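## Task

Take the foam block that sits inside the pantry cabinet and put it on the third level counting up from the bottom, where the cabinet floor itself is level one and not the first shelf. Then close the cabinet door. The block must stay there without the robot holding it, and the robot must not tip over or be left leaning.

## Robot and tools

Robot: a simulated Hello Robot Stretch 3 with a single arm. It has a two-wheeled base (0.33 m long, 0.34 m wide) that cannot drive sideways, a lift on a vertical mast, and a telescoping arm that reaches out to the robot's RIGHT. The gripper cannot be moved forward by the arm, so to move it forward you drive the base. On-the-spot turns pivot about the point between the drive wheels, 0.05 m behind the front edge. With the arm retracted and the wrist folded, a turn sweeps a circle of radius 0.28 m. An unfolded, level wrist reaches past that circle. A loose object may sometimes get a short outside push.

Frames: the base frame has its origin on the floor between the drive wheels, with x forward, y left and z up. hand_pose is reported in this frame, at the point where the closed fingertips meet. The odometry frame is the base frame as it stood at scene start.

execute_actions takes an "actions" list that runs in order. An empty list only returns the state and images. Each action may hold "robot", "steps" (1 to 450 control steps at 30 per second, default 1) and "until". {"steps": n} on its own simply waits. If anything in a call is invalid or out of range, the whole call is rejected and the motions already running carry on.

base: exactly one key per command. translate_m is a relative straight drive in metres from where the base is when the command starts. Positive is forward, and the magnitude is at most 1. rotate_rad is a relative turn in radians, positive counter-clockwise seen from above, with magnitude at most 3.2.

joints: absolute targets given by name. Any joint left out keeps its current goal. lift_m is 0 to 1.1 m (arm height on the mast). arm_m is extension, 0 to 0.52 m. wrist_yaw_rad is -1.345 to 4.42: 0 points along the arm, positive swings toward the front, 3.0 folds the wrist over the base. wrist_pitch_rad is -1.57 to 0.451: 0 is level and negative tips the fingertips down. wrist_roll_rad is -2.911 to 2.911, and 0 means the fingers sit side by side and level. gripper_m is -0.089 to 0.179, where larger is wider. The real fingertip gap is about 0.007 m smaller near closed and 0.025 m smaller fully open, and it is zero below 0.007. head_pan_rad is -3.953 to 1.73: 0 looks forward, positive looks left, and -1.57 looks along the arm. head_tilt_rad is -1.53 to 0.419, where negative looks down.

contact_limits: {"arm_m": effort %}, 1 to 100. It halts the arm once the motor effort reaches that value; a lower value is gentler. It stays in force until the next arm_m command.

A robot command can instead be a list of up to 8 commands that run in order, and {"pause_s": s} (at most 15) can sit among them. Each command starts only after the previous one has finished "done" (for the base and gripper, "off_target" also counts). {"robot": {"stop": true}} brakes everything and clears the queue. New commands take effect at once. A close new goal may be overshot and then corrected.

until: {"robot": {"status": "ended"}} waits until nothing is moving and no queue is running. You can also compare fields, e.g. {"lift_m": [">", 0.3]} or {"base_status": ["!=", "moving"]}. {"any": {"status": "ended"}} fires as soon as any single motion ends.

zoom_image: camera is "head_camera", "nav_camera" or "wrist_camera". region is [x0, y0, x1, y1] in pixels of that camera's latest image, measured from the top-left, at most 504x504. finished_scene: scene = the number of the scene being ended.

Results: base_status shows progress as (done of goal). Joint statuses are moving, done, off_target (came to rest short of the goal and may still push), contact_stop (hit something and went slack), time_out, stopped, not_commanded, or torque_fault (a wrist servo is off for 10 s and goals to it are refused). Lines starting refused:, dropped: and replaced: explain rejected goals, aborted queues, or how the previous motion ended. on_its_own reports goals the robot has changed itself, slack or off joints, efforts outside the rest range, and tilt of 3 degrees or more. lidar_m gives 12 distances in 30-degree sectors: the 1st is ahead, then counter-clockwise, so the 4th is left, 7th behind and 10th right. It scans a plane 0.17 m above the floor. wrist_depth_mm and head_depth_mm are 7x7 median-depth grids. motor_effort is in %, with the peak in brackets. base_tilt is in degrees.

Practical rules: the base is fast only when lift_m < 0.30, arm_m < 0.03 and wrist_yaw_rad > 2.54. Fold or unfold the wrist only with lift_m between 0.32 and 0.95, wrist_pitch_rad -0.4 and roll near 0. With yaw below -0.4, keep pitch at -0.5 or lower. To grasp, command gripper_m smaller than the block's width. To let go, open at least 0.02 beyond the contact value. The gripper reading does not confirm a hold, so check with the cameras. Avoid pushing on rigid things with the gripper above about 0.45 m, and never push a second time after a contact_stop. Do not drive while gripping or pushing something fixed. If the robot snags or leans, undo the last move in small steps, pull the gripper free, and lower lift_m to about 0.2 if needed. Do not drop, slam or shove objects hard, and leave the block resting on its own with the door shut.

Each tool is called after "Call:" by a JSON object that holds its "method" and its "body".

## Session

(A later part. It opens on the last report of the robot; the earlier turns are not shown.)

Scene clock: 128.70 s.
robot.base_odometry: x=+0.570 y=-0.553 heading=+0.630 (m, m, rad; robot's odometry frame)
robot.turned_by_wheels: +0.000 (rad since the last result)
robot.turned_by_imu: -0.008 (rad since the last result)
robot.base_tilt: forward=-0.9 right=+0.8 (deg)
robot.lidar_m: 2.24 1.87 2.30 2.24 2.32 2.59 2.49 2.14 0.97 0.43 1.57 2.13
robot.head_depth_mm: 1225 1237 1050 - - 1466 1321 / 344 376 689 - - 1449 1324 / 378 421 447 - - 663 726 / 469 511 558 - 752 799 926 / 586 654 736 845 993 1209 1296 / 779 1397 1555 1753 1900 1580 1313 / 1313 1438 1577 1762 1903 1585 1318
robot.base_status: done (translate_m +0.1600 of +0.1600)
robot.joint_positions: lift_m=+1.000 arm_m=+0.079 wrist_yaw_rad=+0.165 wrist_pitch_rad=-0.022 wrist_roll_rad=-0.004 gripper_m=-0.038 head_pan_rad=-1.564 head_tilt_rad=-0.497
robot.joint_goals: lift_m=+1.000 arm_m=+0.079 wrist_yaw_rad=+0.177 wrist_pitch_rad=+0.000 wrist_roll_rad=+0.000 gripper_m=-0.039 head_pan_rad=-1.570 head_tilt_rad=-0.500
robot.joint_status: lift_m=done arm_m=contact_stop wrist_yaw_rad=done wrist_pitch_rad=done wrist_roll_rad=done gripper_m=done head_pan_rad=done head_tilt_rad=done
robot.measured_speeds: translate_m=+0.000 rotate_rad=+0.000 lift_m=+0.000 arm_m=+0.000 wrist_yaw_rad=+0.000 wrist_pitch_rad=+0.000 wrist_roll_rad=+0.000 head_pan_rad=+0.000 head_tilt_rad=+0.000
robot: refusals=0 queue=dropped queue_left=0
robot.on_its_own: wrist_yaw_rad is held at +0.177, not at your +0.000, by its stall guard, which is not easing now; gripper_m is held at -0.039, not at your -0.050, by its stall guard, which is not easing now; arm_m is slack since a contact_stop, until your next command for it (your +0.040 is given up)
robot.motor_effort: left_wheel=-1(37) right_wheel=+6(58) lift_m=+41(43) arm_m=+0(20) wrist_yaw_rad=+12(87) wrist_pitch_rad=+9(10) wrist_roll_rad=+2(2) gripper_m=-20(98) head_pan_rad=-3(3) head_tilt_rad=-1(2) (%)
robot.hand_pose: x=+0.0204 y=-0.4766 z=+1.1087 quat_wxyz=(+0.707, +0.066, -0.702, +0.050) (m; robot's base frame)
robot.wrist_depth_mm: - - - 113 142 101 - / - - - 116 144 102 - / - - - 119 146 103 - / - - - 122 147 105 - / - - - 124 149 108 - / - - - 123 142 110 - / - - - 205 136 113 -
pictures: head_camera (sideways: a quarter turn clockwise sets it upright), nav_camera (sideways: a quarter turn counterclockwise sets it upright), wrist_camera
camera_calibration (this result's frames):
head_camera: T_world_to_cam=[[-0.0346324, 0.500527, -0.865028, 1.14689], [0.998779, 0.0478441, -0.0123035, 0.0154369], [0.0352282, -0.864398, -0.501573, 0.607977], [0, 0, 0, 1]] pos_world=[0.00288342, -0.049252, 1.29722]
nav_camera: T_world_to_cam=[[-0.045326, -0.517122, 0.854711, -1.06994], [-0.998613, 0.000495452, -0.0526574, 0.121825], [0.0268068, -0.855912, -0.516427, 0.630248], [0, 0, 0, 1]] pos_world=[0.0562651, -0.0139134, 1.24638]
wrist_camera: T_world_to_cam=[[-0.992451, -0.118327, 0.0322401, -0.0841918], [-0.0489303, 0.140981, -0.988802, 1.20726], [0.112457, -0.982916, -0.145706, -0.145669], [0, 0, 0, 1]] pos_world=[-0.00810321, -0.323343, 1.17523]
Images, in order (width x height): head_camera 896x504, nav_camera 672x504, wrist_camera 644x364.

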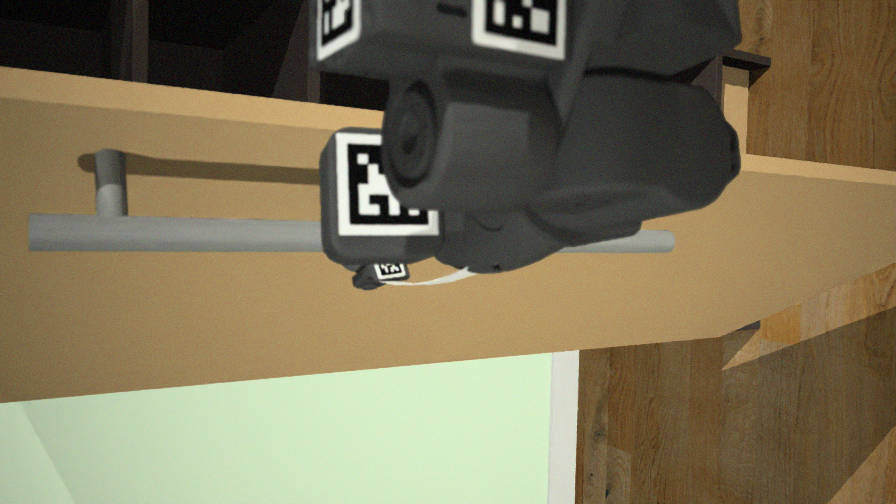

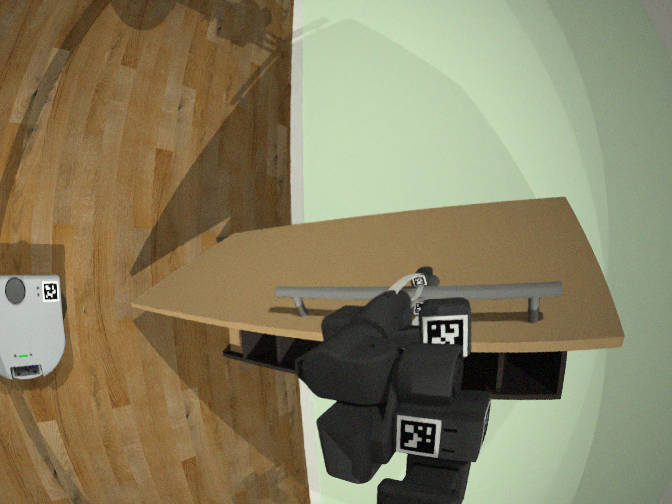

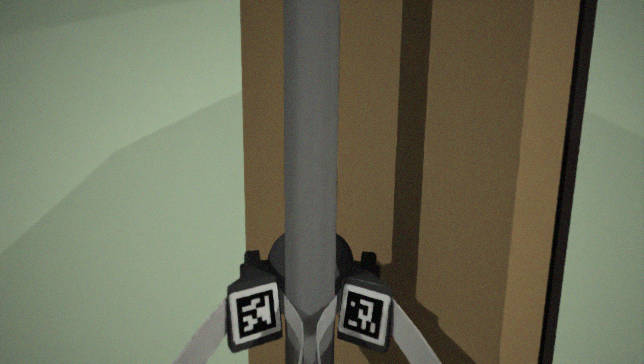

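Call:
{"method": "execute_actions", "body": {"actions": [{"robot":[{"joints":{"gripper_m":0.06}},{"joints":{"arm_m":0.0,"wrist_yaw_rad":0}},{"base":{"translate_m":-0.2},"joints":{"lift_m":0.75,"gripper_m":0,"head_tilt_rad":-0.7}},{"joints":{"arm_m":0.3}},{"base":{"translate_m":0.3}},{"base":{"translate_m":-0.25},"joints":{"arm_m":0.05}}],"steps":450,"until":{"robot":{"status":"ended"}}}]}}

Scene clock: 150.87 s.
robot.base_odometry: x=+0.650 y=-0.494 heading=+0.630 (m, m, rad; robot's odometry frame)
robot.turned_by_wheels: +0.000 (rad since the last result)
robot.turned_by_imu: -0.001 (rad since the last result)
robot.base_tilt: forward=-1.8 right=-0.1 (deg)
robot.lidar_m: 2.15 1.78 2.30 2.22 2.32 2.69 2.59 2.14 0.95 0.92 1.57 2.13
robot.head_depth_mm: 781 875 1004 1140 - - - / 784 882 1008 - 1511 1372 1197 / 787 886 994 - 1500 1367 1195 / 794 890 1021 1197 1512 1375 1198 / 1312 1508 1749 1922 1623 1375 1194 / 1345 1508 1720 1915 1617 1377 1200 / 1349 1515 1745 1913 1629 1375 1196
robot.base_status: moving (translate_m +0.3000 of +0.3000)
robot.joint_positions: lift_m=+0.750 arm_m=+0.300 wrist_yaw_rad=+0.001 wrist_pitch_rad=-0.021 wrist_roll_rad=-0.004 gripper_m=+0.000 head_pan_rad=-1.564 head_tilt_rad=-0.691
robot.joint_goals: lift_m=+0.750 arm_m=+0.300 wrist_yaw_rad=+0.000 wrist_pitch_rad=+0.000 wrist_roll_rad=+0.000 gripper_m=+0.000 head_pan_rad=-1.570 head_tilt_rad=-0.700
robot.joint_status: lift_m=done arm_m=done wrist_yaw_rad=done wrist_pitch_rad=done wrist_roll_rad=done gripper_m=done head_pan_rad=done head_tilt_rad=done
robot.measured_speeds: translate_m=+0.000 rotate_rad=+0.000 lift_m=+0.000 arm_m=+0.000 wrist_yaw_rad=+0.000 wrist_pitch_rad=+0.000 wrist_roll_rad=+0.000 head_pan_rad=+0.000 head_tilt_rad=+0.000
robot: refusals=0 queue=running queue_left=1
robot.motor_effort: left_wheel=+1(6) right_wheel=-1(11) lift_m=+30(40) arm_m=+3(8) wrist_yaw_rad=-1(29) wrist_pitch_rad=+8(9) wrist_roll_rad=+2(2) gripper_m=-2(81) head_pan_rad=-3(3) head_tilt_rad=-4(22) (%)
robot.hand_pose: x=-0.0212 y=-0.7003 z=+0.8595 quat_wxyz=(+0.709, +0.008, -0.705, -0.007) (m; robot's base frame)
robot.wrist_depth_mm: 948 941 356 360 365 370 376 / 919 950 363 366 374 376 383 / 961 - 378 377 385 383 393 / 984 - 383 390 390 401 399 / - 993 393 391 399 407 411 / - - 401 - 410 418 419 / - - 420 419 422 421 433
pictures: head_camera (sideways: a quarter turn clockwise sets it upright), nav_camera (sideways: a quarter turn counterclockwise sets it upright), wrist_camera
camera_calibration (this result's frames):
head_camera: T_world_to_cam=[[-0.035785, 0.658263, -0.751937, 0.999455], [0.998767, 0.0494606, -0.00423276, 0.00492767], [0.0344049, -0.751161, -0.659222, 0.813076], [0, 0, 0, 1]] pos_world=[0.00287006, -0.0473976, 1.28755]
nav_camera: T_world_to_cam=[[-0.0441901, -0.672563, 0.738719, -0.918737], [-0.998686, 0.0105222, -0.0501614, 0.118563], [0.0259637, -0.739965, -0.672144, 0.832829], [0, 0, 0, 1]] pos_world=[0.0561847, -0.00289197, 1.24442]
wrist_camera: T_world_to_cam=[[-0.998477, 0.0448247, 0.0321608, -0.0297254], [-0.025321, 0.145575, -0.989023, 0.99426], [-0.0490145, -0.988331, -0.144219, -0.405662], [0, 0, 0, 1]] pos_world=[-0.0243878, -0.544336, 0.925798]
Images, in order (width x height): head_camera 896x504, nav_camera 672x504, wrist_camera 644x364.

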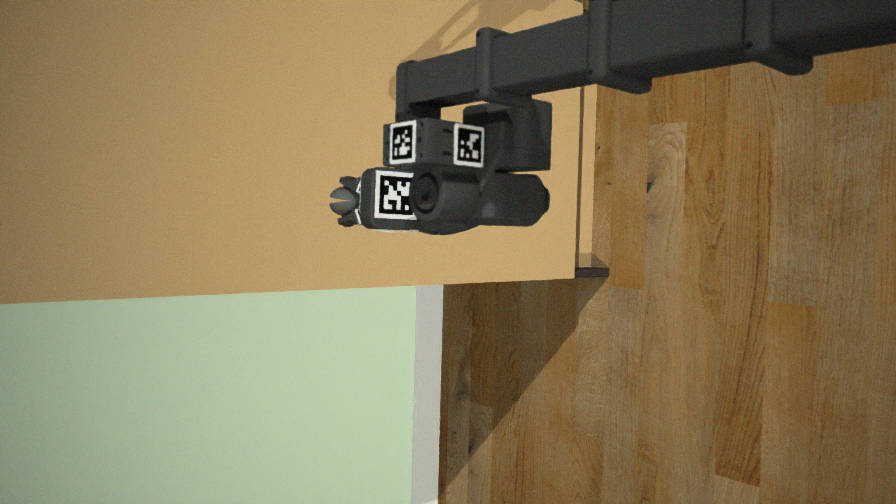

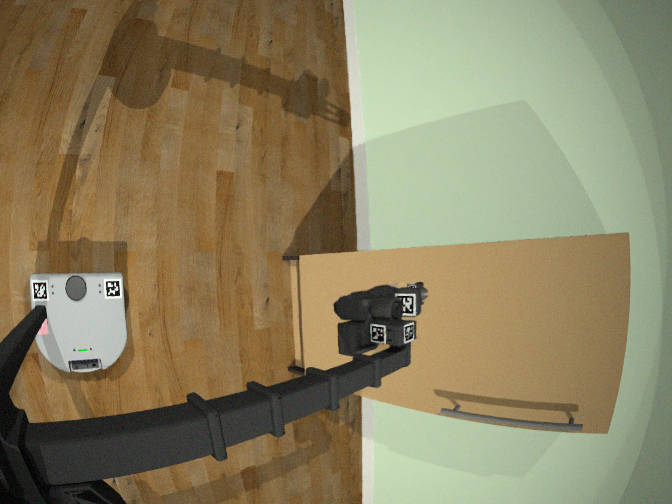

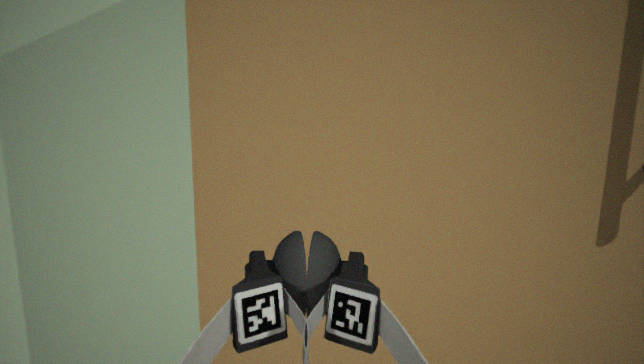

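Call:
{"method": "execute_actions", "body": {"actions": [{"steps":200,"until":{"robot":{"status":"ended"}}},{"robot":[{"base":{"translate_m":-0.16},"joints":{"lift_m":1.0,"gripper_m":0.12,"arm_m":0.35}},{"joints":{"arm_m":0.5}},{"joints":{"gripper_m":-0.05}},{"joints":{"arm_m":0.31},"base":{"translate_m":0.04}},{"joints":{"arm_m":0.16},"base":{"translate_m":0.11}},{"joints":{"arm_m":0.08},"base":{"translate_m":0.16}},{"joints":{"arm_m":0.06},"base":{"translate_m":0.2}},{"joints":{"gripper_m":0.06}}],"steps":450,"until":{"robot":{"status":"ended"}}},{"steps":450,"until":{"robot":{"status":"ended"}}},{"steps":60}]}}

Scene clock: 187.40 s.
robot.base_odometry: x=+0.731 y=-0.435 heading=+0.630 (m, m, rad; robot's odometry frame)
robot.turned_by_wheels: +0.000 (rad since the last result)
robot.turned_by_imu: +0.175 (rad since the last result)
robot.base_tilt: forward=-0.9 right=+0.8 (deg)
robot.lidar_m: 1.71 2.32 2.17 2.18 2.42 2.66 2.65 1.91 1.00 0.42 1.73 2.10
robot.head_depth_mm: 345 382 - - - 1373 1197 / 643 423 - - 1512 1382 1192 / 390 1474 - - 1502 1294 1170 / 1415 1537 1818 1954 1611 1369 1191 / 1452 1629 1897 1953 1600 1368 1199 / 1490 1679 1925 1954 1624 1381 1196 / 1513 1715 1995 1965 1623 1385 1197
robot.base_status: done (translate_m +0.2000 of +0.2000)
robot.joint_positions: lift_m=+1.000 arm_m=+0.060 wrist_yaw_rad=+0.063 wrist_pitch_rad=-0.018 wrist_roll_rad=-0.003 gripper_m=+0.060 head_pan_rad=-1.565 head_tilt_rad=-0.697
robot.joint_goals: lift_m=+1.000 arm_m=+0.060 wrist_yaw_rad=+0.066 wrist_pitch_rad=+0.000 wrist_roll_rad=+0.000 gripper_m=+0.060 head_pan_rad=-1.570 head_tilt_rad=-0.700
robot.joint_status: lift_m=done arm_m=done wrist_yaw_rad=done wrist_pitch_rad=done wrist_roll_rad=done gripper_m=done head_pan_rad=done head_tilt_rad=done
robot.measured_speeds: translate_m=+0.000 rotate_rad=+0.000 lift_m=+0.000 arm_m=+0.000 wrist_yaw_rad=+0.000 wrist_pitch_rad=+0.000 wrist_roll_rad=+0.000 head_pan_rad=+0.000 head_tilt_rad=+0.000
robot: refusals=0 queue=done queue_left=0
robot.on_its_own: wrist_yaw_rad is held at +0.066, not at your +0.000, by its stall guard, which is not easing now
robot.motor_effort: left_wheel=+2(65) right_wheel=-1(46) lift_m=+37(46) arm_m=+0(22) wrist_yaw_rad=+2(62) wrist_pitch_rad=+8(10) wrist_roll_rad=+2(2) gripper_m=+0(99) head_pan_rad=-3(4) head_tilt_rad=-2(5) (%)
robot.hand_pose: x=-0.0052 y=-0.4603 z=+1.1098 quat_wxyz=(+0.708, +0.029, -0.705, +0.016) (m; robot's base frame)
robot.wrist_depth_mm: - - - - 282 107 683 / - - - - 276 109 926 / - - - - 271 111 885 / - - - - 263 114 948 / - - - - 209 117 771 / - - - - 162 119 869 / - - - - 371 122 771
pictures: head_camera (sideways: a quarter turn clockwise sets it upright), nav_camera (sideways: a quarter turn counterclockwise sets it upright), wrist_camera
camera_calibration (this result's frames):
head_camera: T_world_to_cam=[[-0.035088, 0.662465, -0.74827, 0.994673], [0.998821, 0.0483868, -0.00399865, 0.00462252], [0.0335575, -0.747528, -0.663382, 0.818492], [0, 0, 0, 1]] pos_world=[0.00281752, -0.0473137, 1.28728]
nav_camera: T_world_to_cam=[[-0.0449032, -0.676603, 0.734977, -0.913856], [-0.998675, 0.0118968, -0.0500618, 0.118433], [0.0251281, -0.736251, -0.676241, 0.838163], [0, 0, 0, 1]] pos_world=[0.0561795, -0.00262793, 1.24439]
wrist_camera: T_world_to_cam=[[-0.999342, -0.0174415, 0.0317971, -0.0608712], [-0.0339486, 0.141471, -0.98936, 1.20572], [0.0127575, -0.989789, -0.14197, -0.134394], [0, 0, 0, 1]] pos_world=[-0.018184, -0.304658, 1.17575]
Images, in order (width x height): head_camera 896x504, nav_camera 672x504, wrist_camera 644x364.

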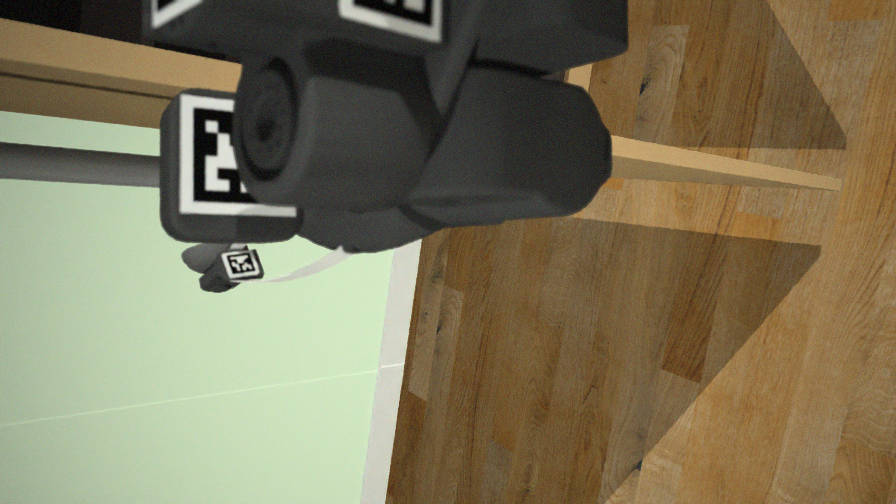

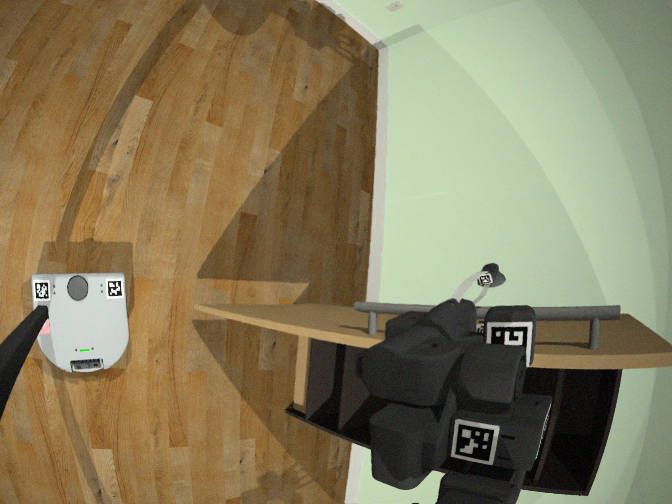

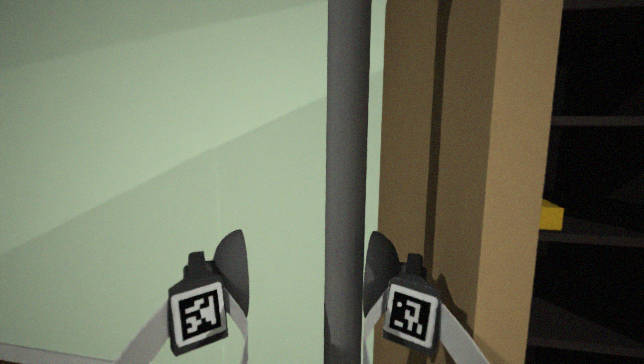

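Call:
{"method": "execute_actions", "body": {"actions": [{"robot":[{"joints":{"arm_m":0.0,"wrist_yaw_rad":0}},{"base":{"translate_m":-0.12}},{"base":{"rotate_rad":-0.175},"joints":{"arm_m":0.25,"head_tilt_rad":-0.3}}],"steps":450,"until":{"robot":{"status":"ended"}}}]}}

Scene clock: 198.00 s.
robot.base_odometry: x=+0.634 y=-0.506 heading=+0.455 (m, m, rad; robot's odometry frame)
robot.turned_by_wheels: -0.175 (rad since the last result)
robot.turned_by_imu: -0.176 (rad since the last result)
robot.base_tilt: forward=-0.8 right=+0.9 (deg)
robot.lidar_m: 2.20 1.83 2.27 2.20 2.29 2.62 2.53 2.19 0.62 0.66 1.60 2.19
robot.head_depth_mm: 1295 569 592 - 600 685 734 / 1310 617 643 - 740 765 816 / 1320 673 708 - - 860 921 / 1340 742 792 859 904 972 1048 / 1335 828 883 950 1026 1126 1249 / 1353 1430 1524 1637 1768 1830 1521 / 1364 1447 1536 1640 1764 1836 1522
robot.base_status: done (rotate_rad -0.1749 of -0.1750)
robot.joint_positions: lift_m=+1.000 arm_m=+0.250 wrist_yaw_rad=+0.001 wrist_pitch_rad=-0.018 wrist_roll_rad=-0.003 gripper_m=+0.060 head_pan_rad=-1.565 head_tilt_rad=-0.310
robot.joint_goals: lift_m=+1.000 arm_m=+0.250 wrist_yaw_rad=+0.000 wrist_pitch_rad=+0.000 wrist_roll_rad=+0.000 gripper_m=+0.060 head_pan_rad=-1.570 head_tilt_rad=-0.300
robot.joint_status: lift_m=done arm_m=done wrist_yaw_rad=done wrist_pitch_rad=done wrist_roll_rad=done gripper_m=done head_pan_rad=done head_tilt_rad=done
robot.measured_speeds: translate_m=+0.000 rotate_rad=+0.000 lift_m=+0.000 arm_m=+0.000 wrist_yaw_rad=+0.000 wrist_pitch_rad=+0.000 wrist_roll_rad=+0.000 head_pan_rad=+0.000 head_tilt_rad=+0.000
robot: refusals=0 queue=done queue_left=0
robot.motor_effort: left_wheel=+4(8) right_wheel=-4(11) lift_m=+37(37) arm_m=+3(0) wrist_yaw_rad=-1(16) wrist_pitch_rad=+8(8) wrist_roll_rad=+2(2) gripper_m=+0(4) head_pan_rad=-2(2) head_tilt_rad=+5(31) (%)
robot.hand_pose: x=-0.0211 y=-0.6504 z=+1.1098 quat_wxyz=(+0.709, +0.007, -0.706, -0.006) (m; robot's base frame)
robot.wrist_depth_mm: - - 331 260 210 179 155 / - - 338 261 214 182 156 / - - 348 270 218 184 158 / - - 360 274 222 187 161 / - - 365 279 222 190 163 / - - 341 288 215 193 164 / - - 375 294 247 194 166
pictures: head_camera (sideways: a quarter turn clockwise sets it upright), nav_camera (sideways: a quarter turn counterclockwise sets it upright), wrist_camera
camera_calibration (this result's frames):
head_camera: T_world_to_cam=[[-0.0330312, 0.33096, -0.943067, 1.24869], [0.99885, 0.0437488, -0.0196318, 0.024981], [0.0347607, -0.94263, -0.332024, 0.387348], [0, 0, 0, 1]] pos_world=[0.00282911, -0.0492349, 1.3067]
nav_camera: T_world_to_cam=[[-0.0469353, -0.349106, 0.935907, -1.17586], [-0.99855, -0.00833343, -0.0531853, 0.122525], [0.0263666, -0.937046, -0.348209, 0.411355], [0, 0, 0, 1]] pos_world=[0.056312, -0.0240196, 1.25025]
wrist_camera: T_world_to_cam=[[-0.998493, 0.044718, 0.031797, -0.0396323], [-0.025088, 0.143308, -0.98936, 1.23346], [-0.048799, -0.988667, -0.14197, -0.322921], [0, 0, 0, 1]] pos_world=[-0.0243857, -0.494254, 1.17575]
Images, in order (width x height): head_camera 896x504, nav_camera 672x504, wrist_camera 644x364.

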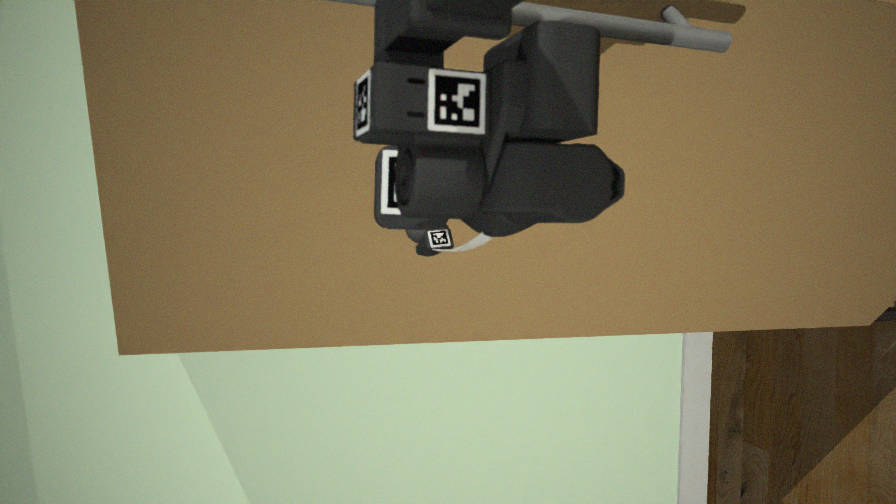

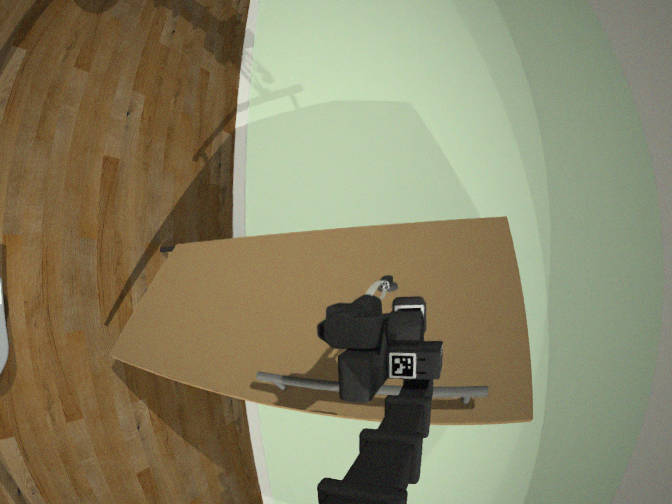

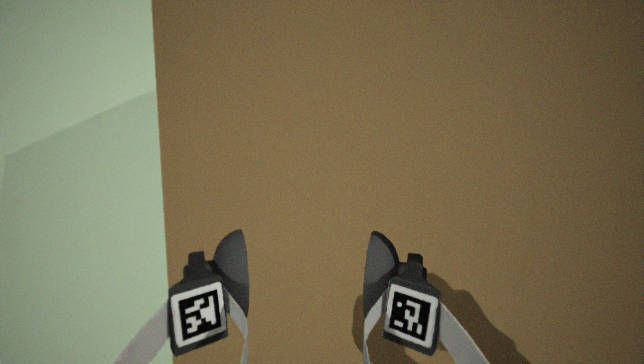

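Call:
{"method": "execute_actions", "body": {"actions": [{"robot":[{"base":{"translate_m":-0.35},"joints":{"gripper_m":0.12,"arm_m":0.3}}],"steps":450,"until":{"robot":{"status":"ended"}}}]}}

Scene clock: 219.00 s.
robot.base_odometry: x=+0.320 y=-0.660 heading=+0.455 (m, m, rad; robot's odometry frame)
robot.turned_by_wheels: +0.000 (rad since the last result)
robot.turned_by_imu: -0.001 (rad since the last result)
robot.base_tilt: forward=-0.9 right=+0.8 (deg)
robot.lidar_m: 2.16 2.65 2.28 2.20 2.29 2.26 2.19 2.18 1.60 0.95 0.98 2.19
robot.head_depth_mm: 1325 1412 1493 - 1713 1802 1526 / 1338 1411 1486 - 1733 1811 1529 / 1336 869 1477 - 1742 1792 1495 / 1345 856 906 978 1045 1128 1226 / 1348 864 917 972 1049 1126 1225 / 1353 865 924 980 1059 1136 1239 / 1365 864 924 986 1062 1143 1244
robot.base_status: done (translate_m -0.3500 of -0.3500)
robot.joint_positions: lift_m=+1.000 arm_m=+0.300 wrist_yaw_rad=+0.002 wrist_pitch_rad=-0.020 wrist_roll_rad=-0.003 gripper_m=+0.120 head_pan_rad=-1.565 head_tilt_rad=-0.309
robot.joint_goals: lift_m=+1.000 arm_m=+0.300 wrist_yaw_rad=+0.000 wrist_pitch_rad=+0.000 wrist_roll_rad=+0.000 gripper_m=+0.120 head_pan_rad=-1.570 head_tilt_rad=-0.300
robot.joint_status: lift_m=done arm_m=done wrist_yaw_rad=done wrist_pitch_rad=done wrist_roll_rad=done gripper_m=done head_pan_rad=done head_tilt_rad=done
robot.measured_speeds: translate_m=+0.000 rotate_rad=+0.000 lift_m=+0.000 arm_m=+0.000 wrist_yaw_rad=+0.000 wrist_pitch_rad=+0.000 wrist_roll_rad=+0.000 head_pan_rad=+0.000 head_tilt_rad=+0.000
robot: refusals=0 queue=done queue_left=0
robot.motor_effort: left_wheel=+2(6) right_wheel=-2(20) lift_m=+38(37) arm_m=+3(9) wrist_yaw_rad=-1(12) wrist_pitch_rad=+8(10) wrist_roll_rad=+2(2) gripper_m=+0(81) head_pan_rad=-2(4) head_tilt_rad=+5(5) (%)
robot.hand_pose: x=-0.0208 y=-0.7003 z=+1.1096 quat_wxyz=(+0.709, +0.008, -0.706, -0.006) (m; robot's base frame)
robot.wrist_depth_mm: 379 382 386 386 995 - - / 385 392 399 397 - - - / 396 405 407 415 - - - / 411 411 413 423 - - - / 411 418 419 434 - - - / 421 - 436 447 - - - / 436 - 446 456 - - -
pictures: head_camera (sideways: a quarter turn clockwise sets it upright), nav_camera (sideways: a quarter turn counterclockwise sets it upright), wrist_camera
camera_calibration (this result's frames):
head_camera: T_world_to_cam=[[-0.0330253, 0.330012, -0.943399, 1.24913], [0.99885, 0.0437291, -0.0196695, 0.0250302], [0.0347628, -0.942963, -0.331076, 0.386114], [0, 0, 0, 1]] pos_world=[0.00282909, -0.04923, 1.30675]
nav_camera: T_world_to_cam=[[-0.0469411, -0.348165, 0.936257, -1.17631], [-0.99855, -0.00838701, -0.0531831, 0.122522], [0.0263689, -0.937396, -0.347267, 0.410129], [0, 0, 0, 1]] pos_world=[0.0563123, -0.0240715, 1.25027]
wrist_camera: T_world_to_cam=[[-0.998545, 0.043523, 0.0318498, -0.0379881], [-0.0252569, 0.144418, -0.989194, 1.24093], [-0.0476524, -0.988559, -0.143109, -0.371003], [0, 0, 0, 1]] pos_world=[-0.02427, -0.544318, 1.17564]
Images, in order (width x height): head_camera 896x504, nav_camera 672x504, wrist_camera 644x364.

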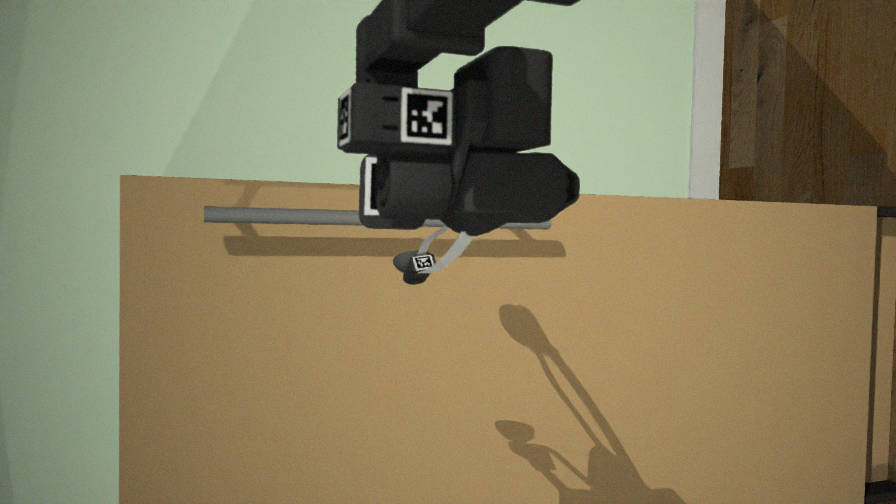

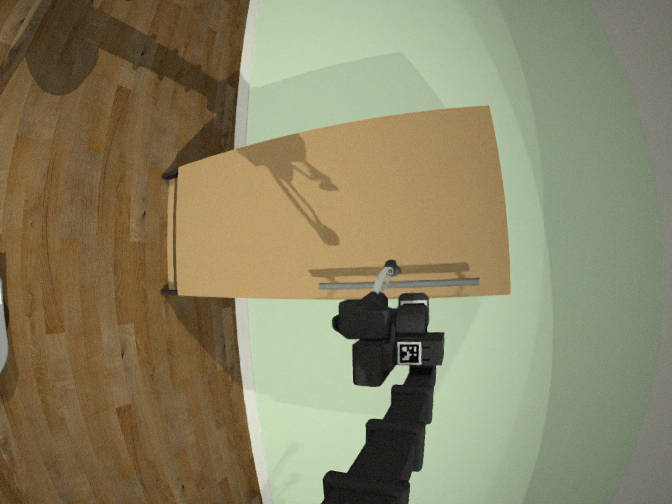

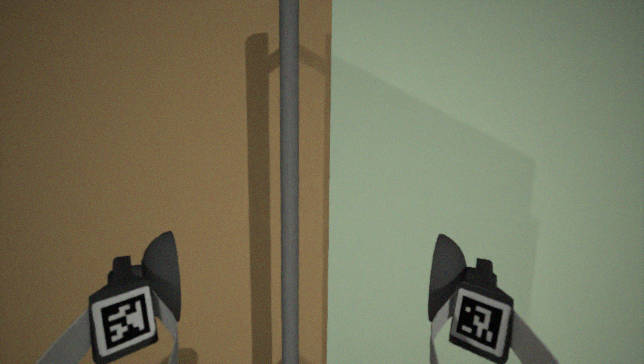

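Call:
{"method": "execute_actions", "body": {"actions": [{"robot":[{"base":{"translate_m":0.025},"joints":{"arm_m":0.52}},{"joints":{"gripper_m":-0.05}},{"joints":{"arm_m":0.33},"base":{"translate_m":0.04}},{"joints":{"arm_m":0.18},"base":{"translate_m":0.11}},{"joints":{"arm_m":0.10},"base":{"translate_m":0.16}},{"joints":{"arm_m":0.08},"base":{"translate_m":0.12}},{"joints":{"gripper_m":0.06}}],"steps":450,"until":{"robot":{"status":"ended"}}},{"steps":450,"until":{"robot":{"status":"ended"}}},{"robot":[{"joints":{"arm_m":0.0,"wrist_yaw_rad":0,"gripper_m":0.0}},{"base":{"translate_m":-0.45}},{"joints":{"arm_m":0.4}},{"base":{"translate_m":0.3}}],"steps":450,"until":{"robot":{"status":"ended"}}},{"steps":450,"until":{"robot":{"status":"ended"}}}]}}

Scene clock: 260.03 s.
robot.base_odometry: x=+0.594 y=-0.526 heading=+0.455 (m, m, rad; robot's odometry frame)
robot.turned_by_wheels: +0.000 (rad since the last result)
robot.turned_by_imu: -0.141 (rad since the last result)
robot.base_tilt: forward=-0.9 right=+0.8 (deg)
robot.lidar_m: 2.27 1.88 2.37 2.19 2.22 2.68 2.47 2.48 1.69 0.44 0.47 1.95
robot.head_depth_mm: 1399 1478 1572 - 1825 1915 1537 / 1379 1023 975 1194 1254 1784 1486 / 1377 1414 1173 - 1374 1375 1396 / 1356 1416 1493 1317 1620 1380 1369 / 1342 1413 1490 1320 1616 1384 1364 / 358 378 404 436 473 524 596 / 465 508 479 565 649 847 1445
robot.base_status: done (translate_m +0.3000 of +0.3000)
robot.joint_positions: lift_m=+1.000 arm_m=+0.400 wrist_yaw_rad=+0.001 wrist_pitch_rad=-0.021 wrist_roll_rad=-0.003 gripper_m=+0.000 head_pan_rad=-1.565 head_tilt_rad=-0.309
robot.joint_goals: lift_m=+1.000 arm_m=+0.400 wrist_yaw_rad=+0.000 wrist_pitch_rad=+0.000 wrist_roll_rad=+0.000 gripper_m=+0.000 head_pan_rad=-1.570 head_tilt_rad=-0.300
robot.joint_status: lift_m=done arm_m=done wrist_yaw_rad=done wrist_pitch_rad=done wrist_roll_rad=done gripper_m=done head_pan_rad=done head_tilt_rad=done
robot.measured_speeds: translate_m=+0.000 rotate_rad=+0.000 lift_m=+0.000 arm_m=+0.000 wrist_yaw_rad=+0.000 wrist_pitch_rad=+0.000 wrist_roll_rad=+0.000 head_pan_rad=+0.000 head_tilt_rad=+0.000
robot: refusals=0 queue=done queue_left=0
robot.motor_effort: left_wheel=+2(39) right_wheel=-3(49) lift_m=+38(38) arm_m=+4(8) wrist_yaw_rad=-1(61) wrist_pitch_rad=+8(10) wrist_roll_rad=+2(2) gripper_m=-2(100) head_pan_rad=-3(3) head_tilt_rad=+4(4) (%)
robot.hand_pose: x=-0.0211 y=-0.8003 z=+1.1092 quat_wxyz=(+0.709, +0.008, -0.706, -0.007) (m; robot's base frame)
robot.wrist_depth_mm: 565 739 720 719 476 989 - / 531 844 857 871 476 - - / 532 802 880 824 441 - - / 561 860 904 935 489 - - / 532 629 625 721 485 - - / 413 422 406 - 425 - - / 499 667 651 668 482 - -
pictures: head_camera (sideways: a quarter turn clockwise sets it upright), nav_camera (sideways: a quarter turn counterclockwise sets it upright), wrist_camera
camera_calibration (this result's frames):
head_camera: T_world_to_cam=[[-0.0330253, 0.330012, -0.943399, 1.24913], [0.99885, 0.043729, -0.0196695, 0.0250302], [0.0347627, -0.942963, -0.331076, 0.386114], [0, 0, 0, 1]] pos_world=[0.00282908, -0.04923, 1.30675]
nav_camera: T_world_to_cam=[[-0.0469411, -0.348165, 0.936257, -1.17631], [-0.99855, -0.00838689, -0.0531831, 0.122522], [0.0263688, -0.937396, -0.347267, 0.410129], [0, 0, 0, 1]] pos_world=[0.0563123, -0.0240715, 1.25027]
wrist_camera: T_world_to_cam=[[-0.998492, 0.0446438, 0.0319365, -0.0331232], [-0.025115, 0.145777, -0.988999, 1.25589], [-0.0488083, -0.98831, -0.144436, -0.46822], [0, 0, 0, 1]] pos_world=[-0.0243846, -0.644348, 1.1755]
Images, in order (width x height): head_camera 896x504, nav_camera 672x504, wrist_camera 644x364.

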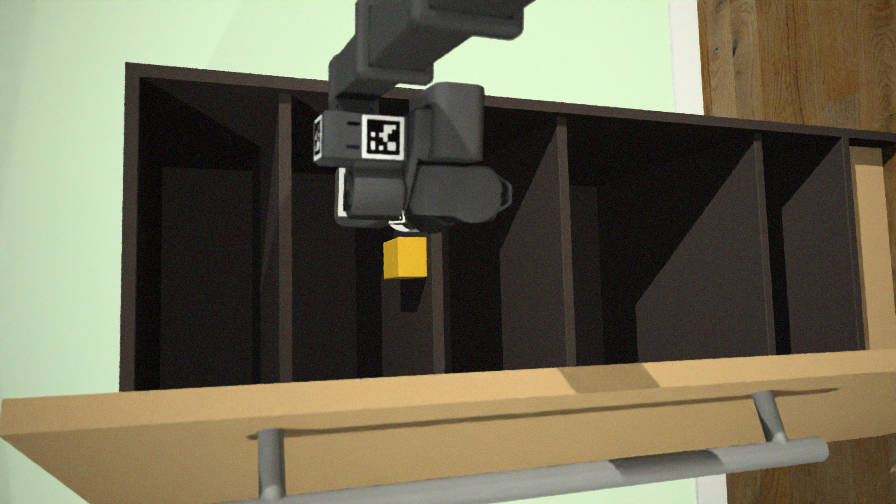

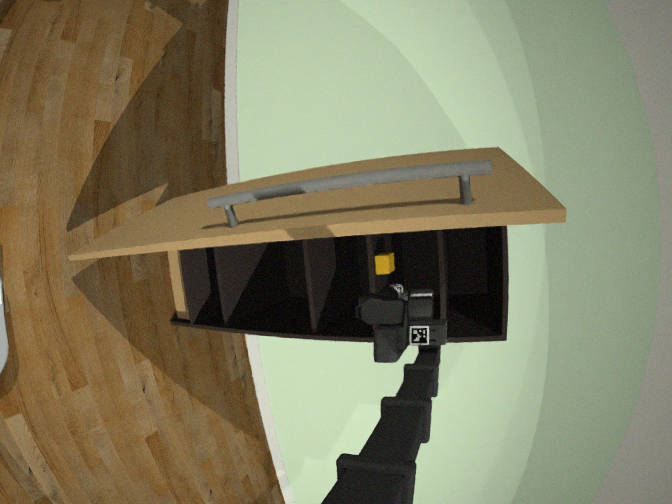

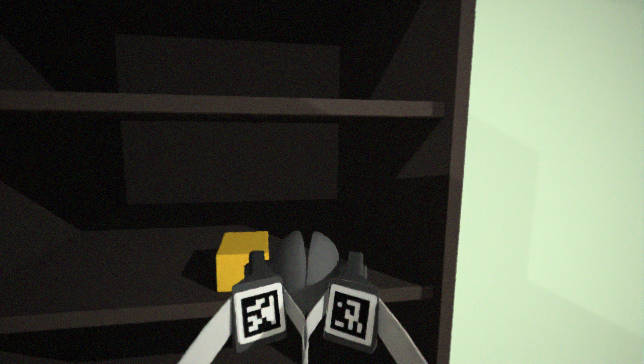

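Call:
{"method": "execute_actions", "body": {"actions": [{"robot":[{"base":{"rotate_rad":0.6},"joints":{"arm_m":0.1,"gripper_m":0.12}},{"base":{"translate_m":-0.4}},{"base":{"rotate_rad":-0.9}},{"base":{"translate_m":0.4}},{"base":{"rotate_rad":0.44}}],"steps":450,"until":{"robot":{"status":"ended"}}},{"steps":450,"until":{"robot":{"status":"ended"}}}]}}

Scene clock: 287.10 s.
robot.base_odometry: x=+0.792 y=-0.812 heading=+0.595 (m, m, rad; robot's odometry frame)
robot.turned_by_wheels: +0.140 (rad since the last result)
robot.turned_by_imu: -0.007 (rad since the last result)
robot.base_tilt: forward=-0.9 right=+0.8 (deg)
robot.lidar_m: 0.32 2.05 2.74 2.54 2.56 2.64 2.43 2.02 0.70 0.64 0.47 0.33
robot.head_depth_mm: 1054 658 639 704 - - - / 1039 874 784 900 - - 891 / 1032 1096 932 1094 - - 1021 / 1021 1089 927 1044 948 854 1104 / 1012 1077 920 961 928 855 1110 / 1006 1066 913 956 928 851 1105 / 999 1051 907 960 927 822 1045
robot.base_status: done (rotate_rad +0.4399 of +0.4400)
robot.joint_positions: lift_m=+1.000 arm_m=+0.100 wrist_yaw_rad=-0.001 wrist_pitch_rad=-0.017 wrist_roll_rad=-0.001 gripper_m=+0.120 head_pan_rad=-1.565 head_tilt_rad=-0.306
robot.joint_goals: lift_m=+1.000 arm_m=+0.100 wrist_yaw_rad=+0.000 wrist_pitch_rad=+0.000 wrist_roll_rad=+0.000 gripper_m=+0.120 head_pan_rad=-1.570 head_tilt_rad=-0.300
robot.joint_status: lift_m=done arm_m=done wrist_yaw_rad=done wrist_pitch_rad=done wrist_roll_rad=done gripper_m=done head_pan_rad=done head_tilt_rad=done
robot.measured_speeds: translate_m=+0.000 rotate_rad=+0.000 lift_m=+0.000 arm_m=+0.000 wrist_yaw_rad=+0.000 wrist_pitch_rad=+0.000 wrist_roll_rad=+0.000 head_pan_rad=+0.000 head_tilt_rad=+0.000
robot: refusals=0 queue=done queue_left=0
robot.motor_effort: left_wheel=-3(82) right_wheel=+3(90) lift_m=+37(38) arm_m=-3(10) wrist_yaw_rad=+1(59) wrist_pitch_rad=+7(8) wrist_roll_rad=+1(3) gripper_m=+0(93) head_pan_rad=-3(2) head_tilt_rad=+3(4) (%)
robot.hand_pose: x=-0.0218 y=-0.5011 z=+1.1102 quat_wxyz=(+0.708, +0.006, -0.706, -0.007) (m; robot's base frame)
robot.wrist_depth_mm: 582 730 731 699 457 969 - / 549 817 826 820 454 980 - / 521 795 830 820 393 - - / 564 811 869 896 459 - - / 548 635 659 664 492 - - / 430 - 382 438 437 - - / 336 - 361 630 433 - -
pictures: head_camera (sideways: a quarter turn clockwise sets it upright), nav_camera (sideways: a quarter turn counterclockwise sets it upright), wrist_camera
camera_calibration (this result's frames):
head_camera: T_world_to_cam=[[-0.0330007, 0.327516, -0.944269, 1.25026], [0.998851, 0.0436491, -0.0197688, 0.0251594], [0.0347419, -0.943837, -0.32858, 0.382865], [0, 0, 0, 1]] pos_world=[0.00282764, -0.0492169, 1.30689]
nav_camera: T_world_to_cam=[[-0.0469661, -0.345686, 0.937174, -1.17751], [-0.998549, -0.00849985, -0.0531771, 0.122514], [0.0263484, -0.938312, -0.344785, 0.406899], [0, 0, 0, 1]] pos_world=[0.0563125, -0.0242093, 1.25034]
wrist_camera: T_world_to_cam=[[-0.998441, 0.0473882, 0.0295012, -0.043092], [-0.0224976, 0.14206, -0.989602, 1.21213], [-0.0510864, -0.988723, -0.140772, -0.17676], [0, 0, 0, 1]] pos_world=[-0.0247849, -0.344919, 1.17591]
Images, in order (width x height): head_camera 896x504, nav_camera 672x504, wrist_camera 644x364.

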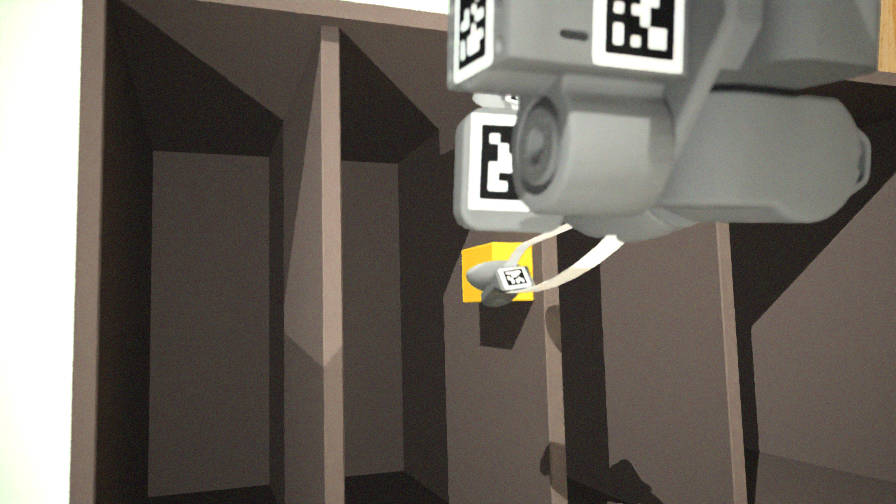

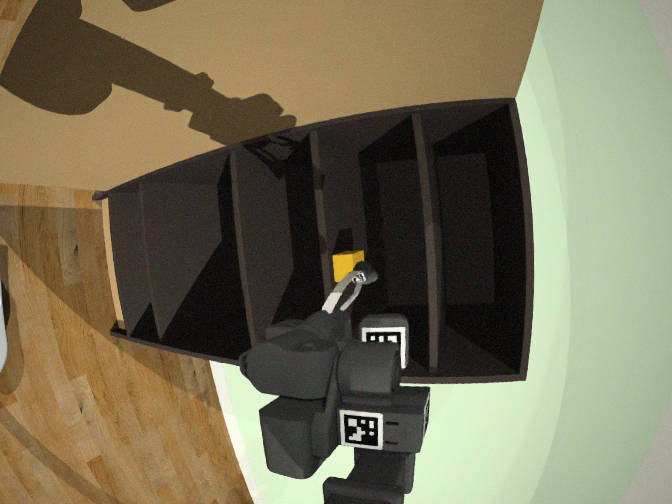

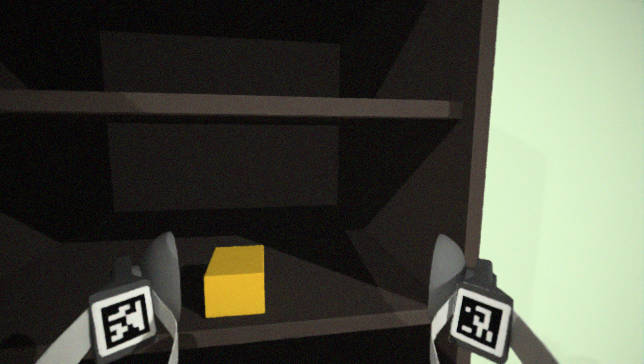

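Call:
{"method": "execute_actions", "body": {"actions": [{"robot":[{"base":{"translate_m":0.08},"joints":{"lift_m":0.9}},{"joints":{"arm_m":0.33}}],"steps":450,"until":{"robot":{"status":"ended"}}}]}}

Scene clock: 297.33 s.
robot.base_odometry: x=+0.858 y=-0.767 heading=+0.595 (m, m, rad; robot's odometry frame)
robot.turned_by_wheels: +0.000 (rad since the last result)
robot.turned_by_imu: +0.000 (rad since the last result)
robot.base_tilt: forward=-0.9 right=+0.8 (deg)
robot.lidar_m: 0.24 1.98 2.73 2.54 2.57 2.72 2.51 2.00 0.68 0.63 0.35 0.25
robot.head_depth_mm: 1040 840 782 845 - 857 904 / 1033 1081 940 1022 - 824 1077 / 1017 1092 927 1044 - 821 1103 / 1009 1076 924 1005 930 854 1106 / 1003 1065 917 960 928 822 1104 / 999 1055 912 957 927 819 1069 / 988 845 740 806 722 762 764
robot.base_status: done (translate_m +0.0800 of +0.0800)
robot.joint_positions: lift_m=+0.900 arm_m=+0.330 wrist_yaw_rad=-0.001 wrist_pitch_rad=-0.017 wrist_roll_rad=-0.001 gripper_m=+0.120 head_pan_rad=-1.565 head_tilt_rad=-0.306
robot.joint_goals: lift_m=+0.900 arm_m=+0.330 wrist_yaw_rad=+0.000 wrist_pitch_rad=+0.000 wrist_roll_rad=+0.000 gripper_m=+0.120 head_pan_rad=-1.570 head_tilt_rad=-0.300
robot.joint_status: lift_m=done arm_m=done wrist_yaw_rad=done wrist_pitch_rad=done wrist_roll_rad=done gripper_m=done head_pan_rad=done head_tilt_rad=done
robot.measured_speeds: translate_m=+0.000 rotate_rad=+0.000 lift_m=+0.000 arm_m=+0.000 wrist_yaw_rad=+0.000 wrist_pitch_rad=+0.000 wrist_roll_rad=+0.000 head_pan_rad=+0.000 head_tilt_rad=+0.000
robot: refusals=0 queue=done queue_left=0
robot.motor_effort: left_wheel=-2(3) right_wheel=+2(10) lift_m=+30(37) arm_m=+4(4) wrist_yaw_rad=+1(3) wrist_pitch_rad=+6(7) wrist_roll_rad=+1(1) gripper_m=+0(0) head_pan_rad=-3(3) head_tilt_rad=+3(3) (%)
robot.hand_pose: x=-0.0217 y=-0.7304 z=+1.0105 quat_wxyz=(+0.708, +0.006, -0.706, -0.007) (m; robot's base frame)
robot.wrist_depth_mm: 389 384 389 382 379 336 259 / 490 565 592 619 546 357 259 / 501 571 595 633 566 355 261 / 466 571 605 623 521 359 260 / 298 303 276 152 307 309 258 / 199 - 177 113 118 212 207 / - - 137 115 130 - 153
pictures: head_camera (sideways: a quarter turn clockwise sets it upright), nav_camera (sideways: a quarter turn counterclockwise sets it upright), wrist_camera
camera_calibration (this result's frames):
head_camera: T_world_to_cam=[[-0.0330008, 0.327516, -0.944269, 1.25026], [0.998851, 0.0436493, -0.0197688, 0.0251594], [0.0347421, -0.943837, -0.32858, 0.382865], [0, 0, 0, 1]] pos_world=[0.00282765, -0.0492169, 1.30689]
nav_camera: T_world_to_cam=[[-0.046966, -0.345686, 0.937174, -1.17751], [-0.998549, -0.00850009, -0.0531771, 0.122514], [0.0263486, -0.938312, -0.344785, 0.406899], [0, 0, 0, 1]] pos_world=[0.0563125, -0.0242093, 1.25034]
wrist_camera: T_world_to_cam=[[-0.998454, 0.0470995, 0.0295011, -0.0294212], [-0.0225386, 0.142053, -0.989602, 1.14597], [-0.0508005, -0.988738, -0.140772, -0.417494], [0, 0, 0, 1]] pos_world=[-0.0247561, -0.574195, 1.07615]
Images, in order (width x height): head_camera 896x504, nav_camera 672x504, wrist_camera 644x364.

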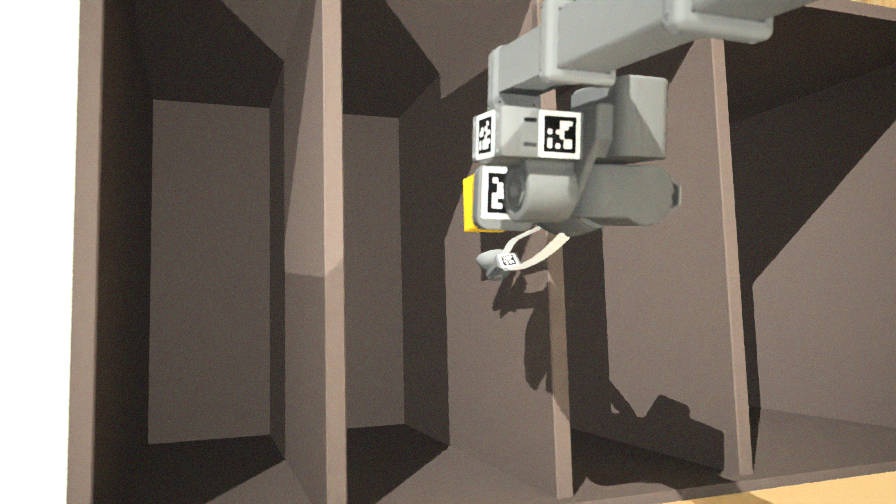

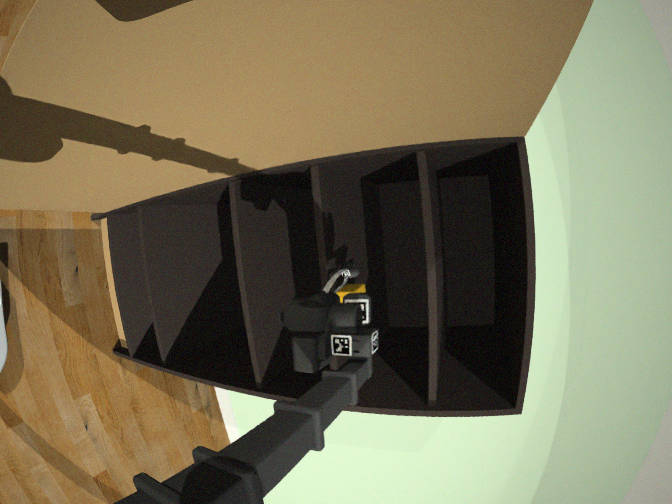

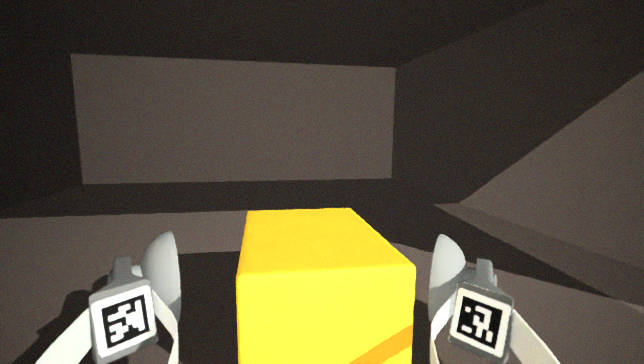

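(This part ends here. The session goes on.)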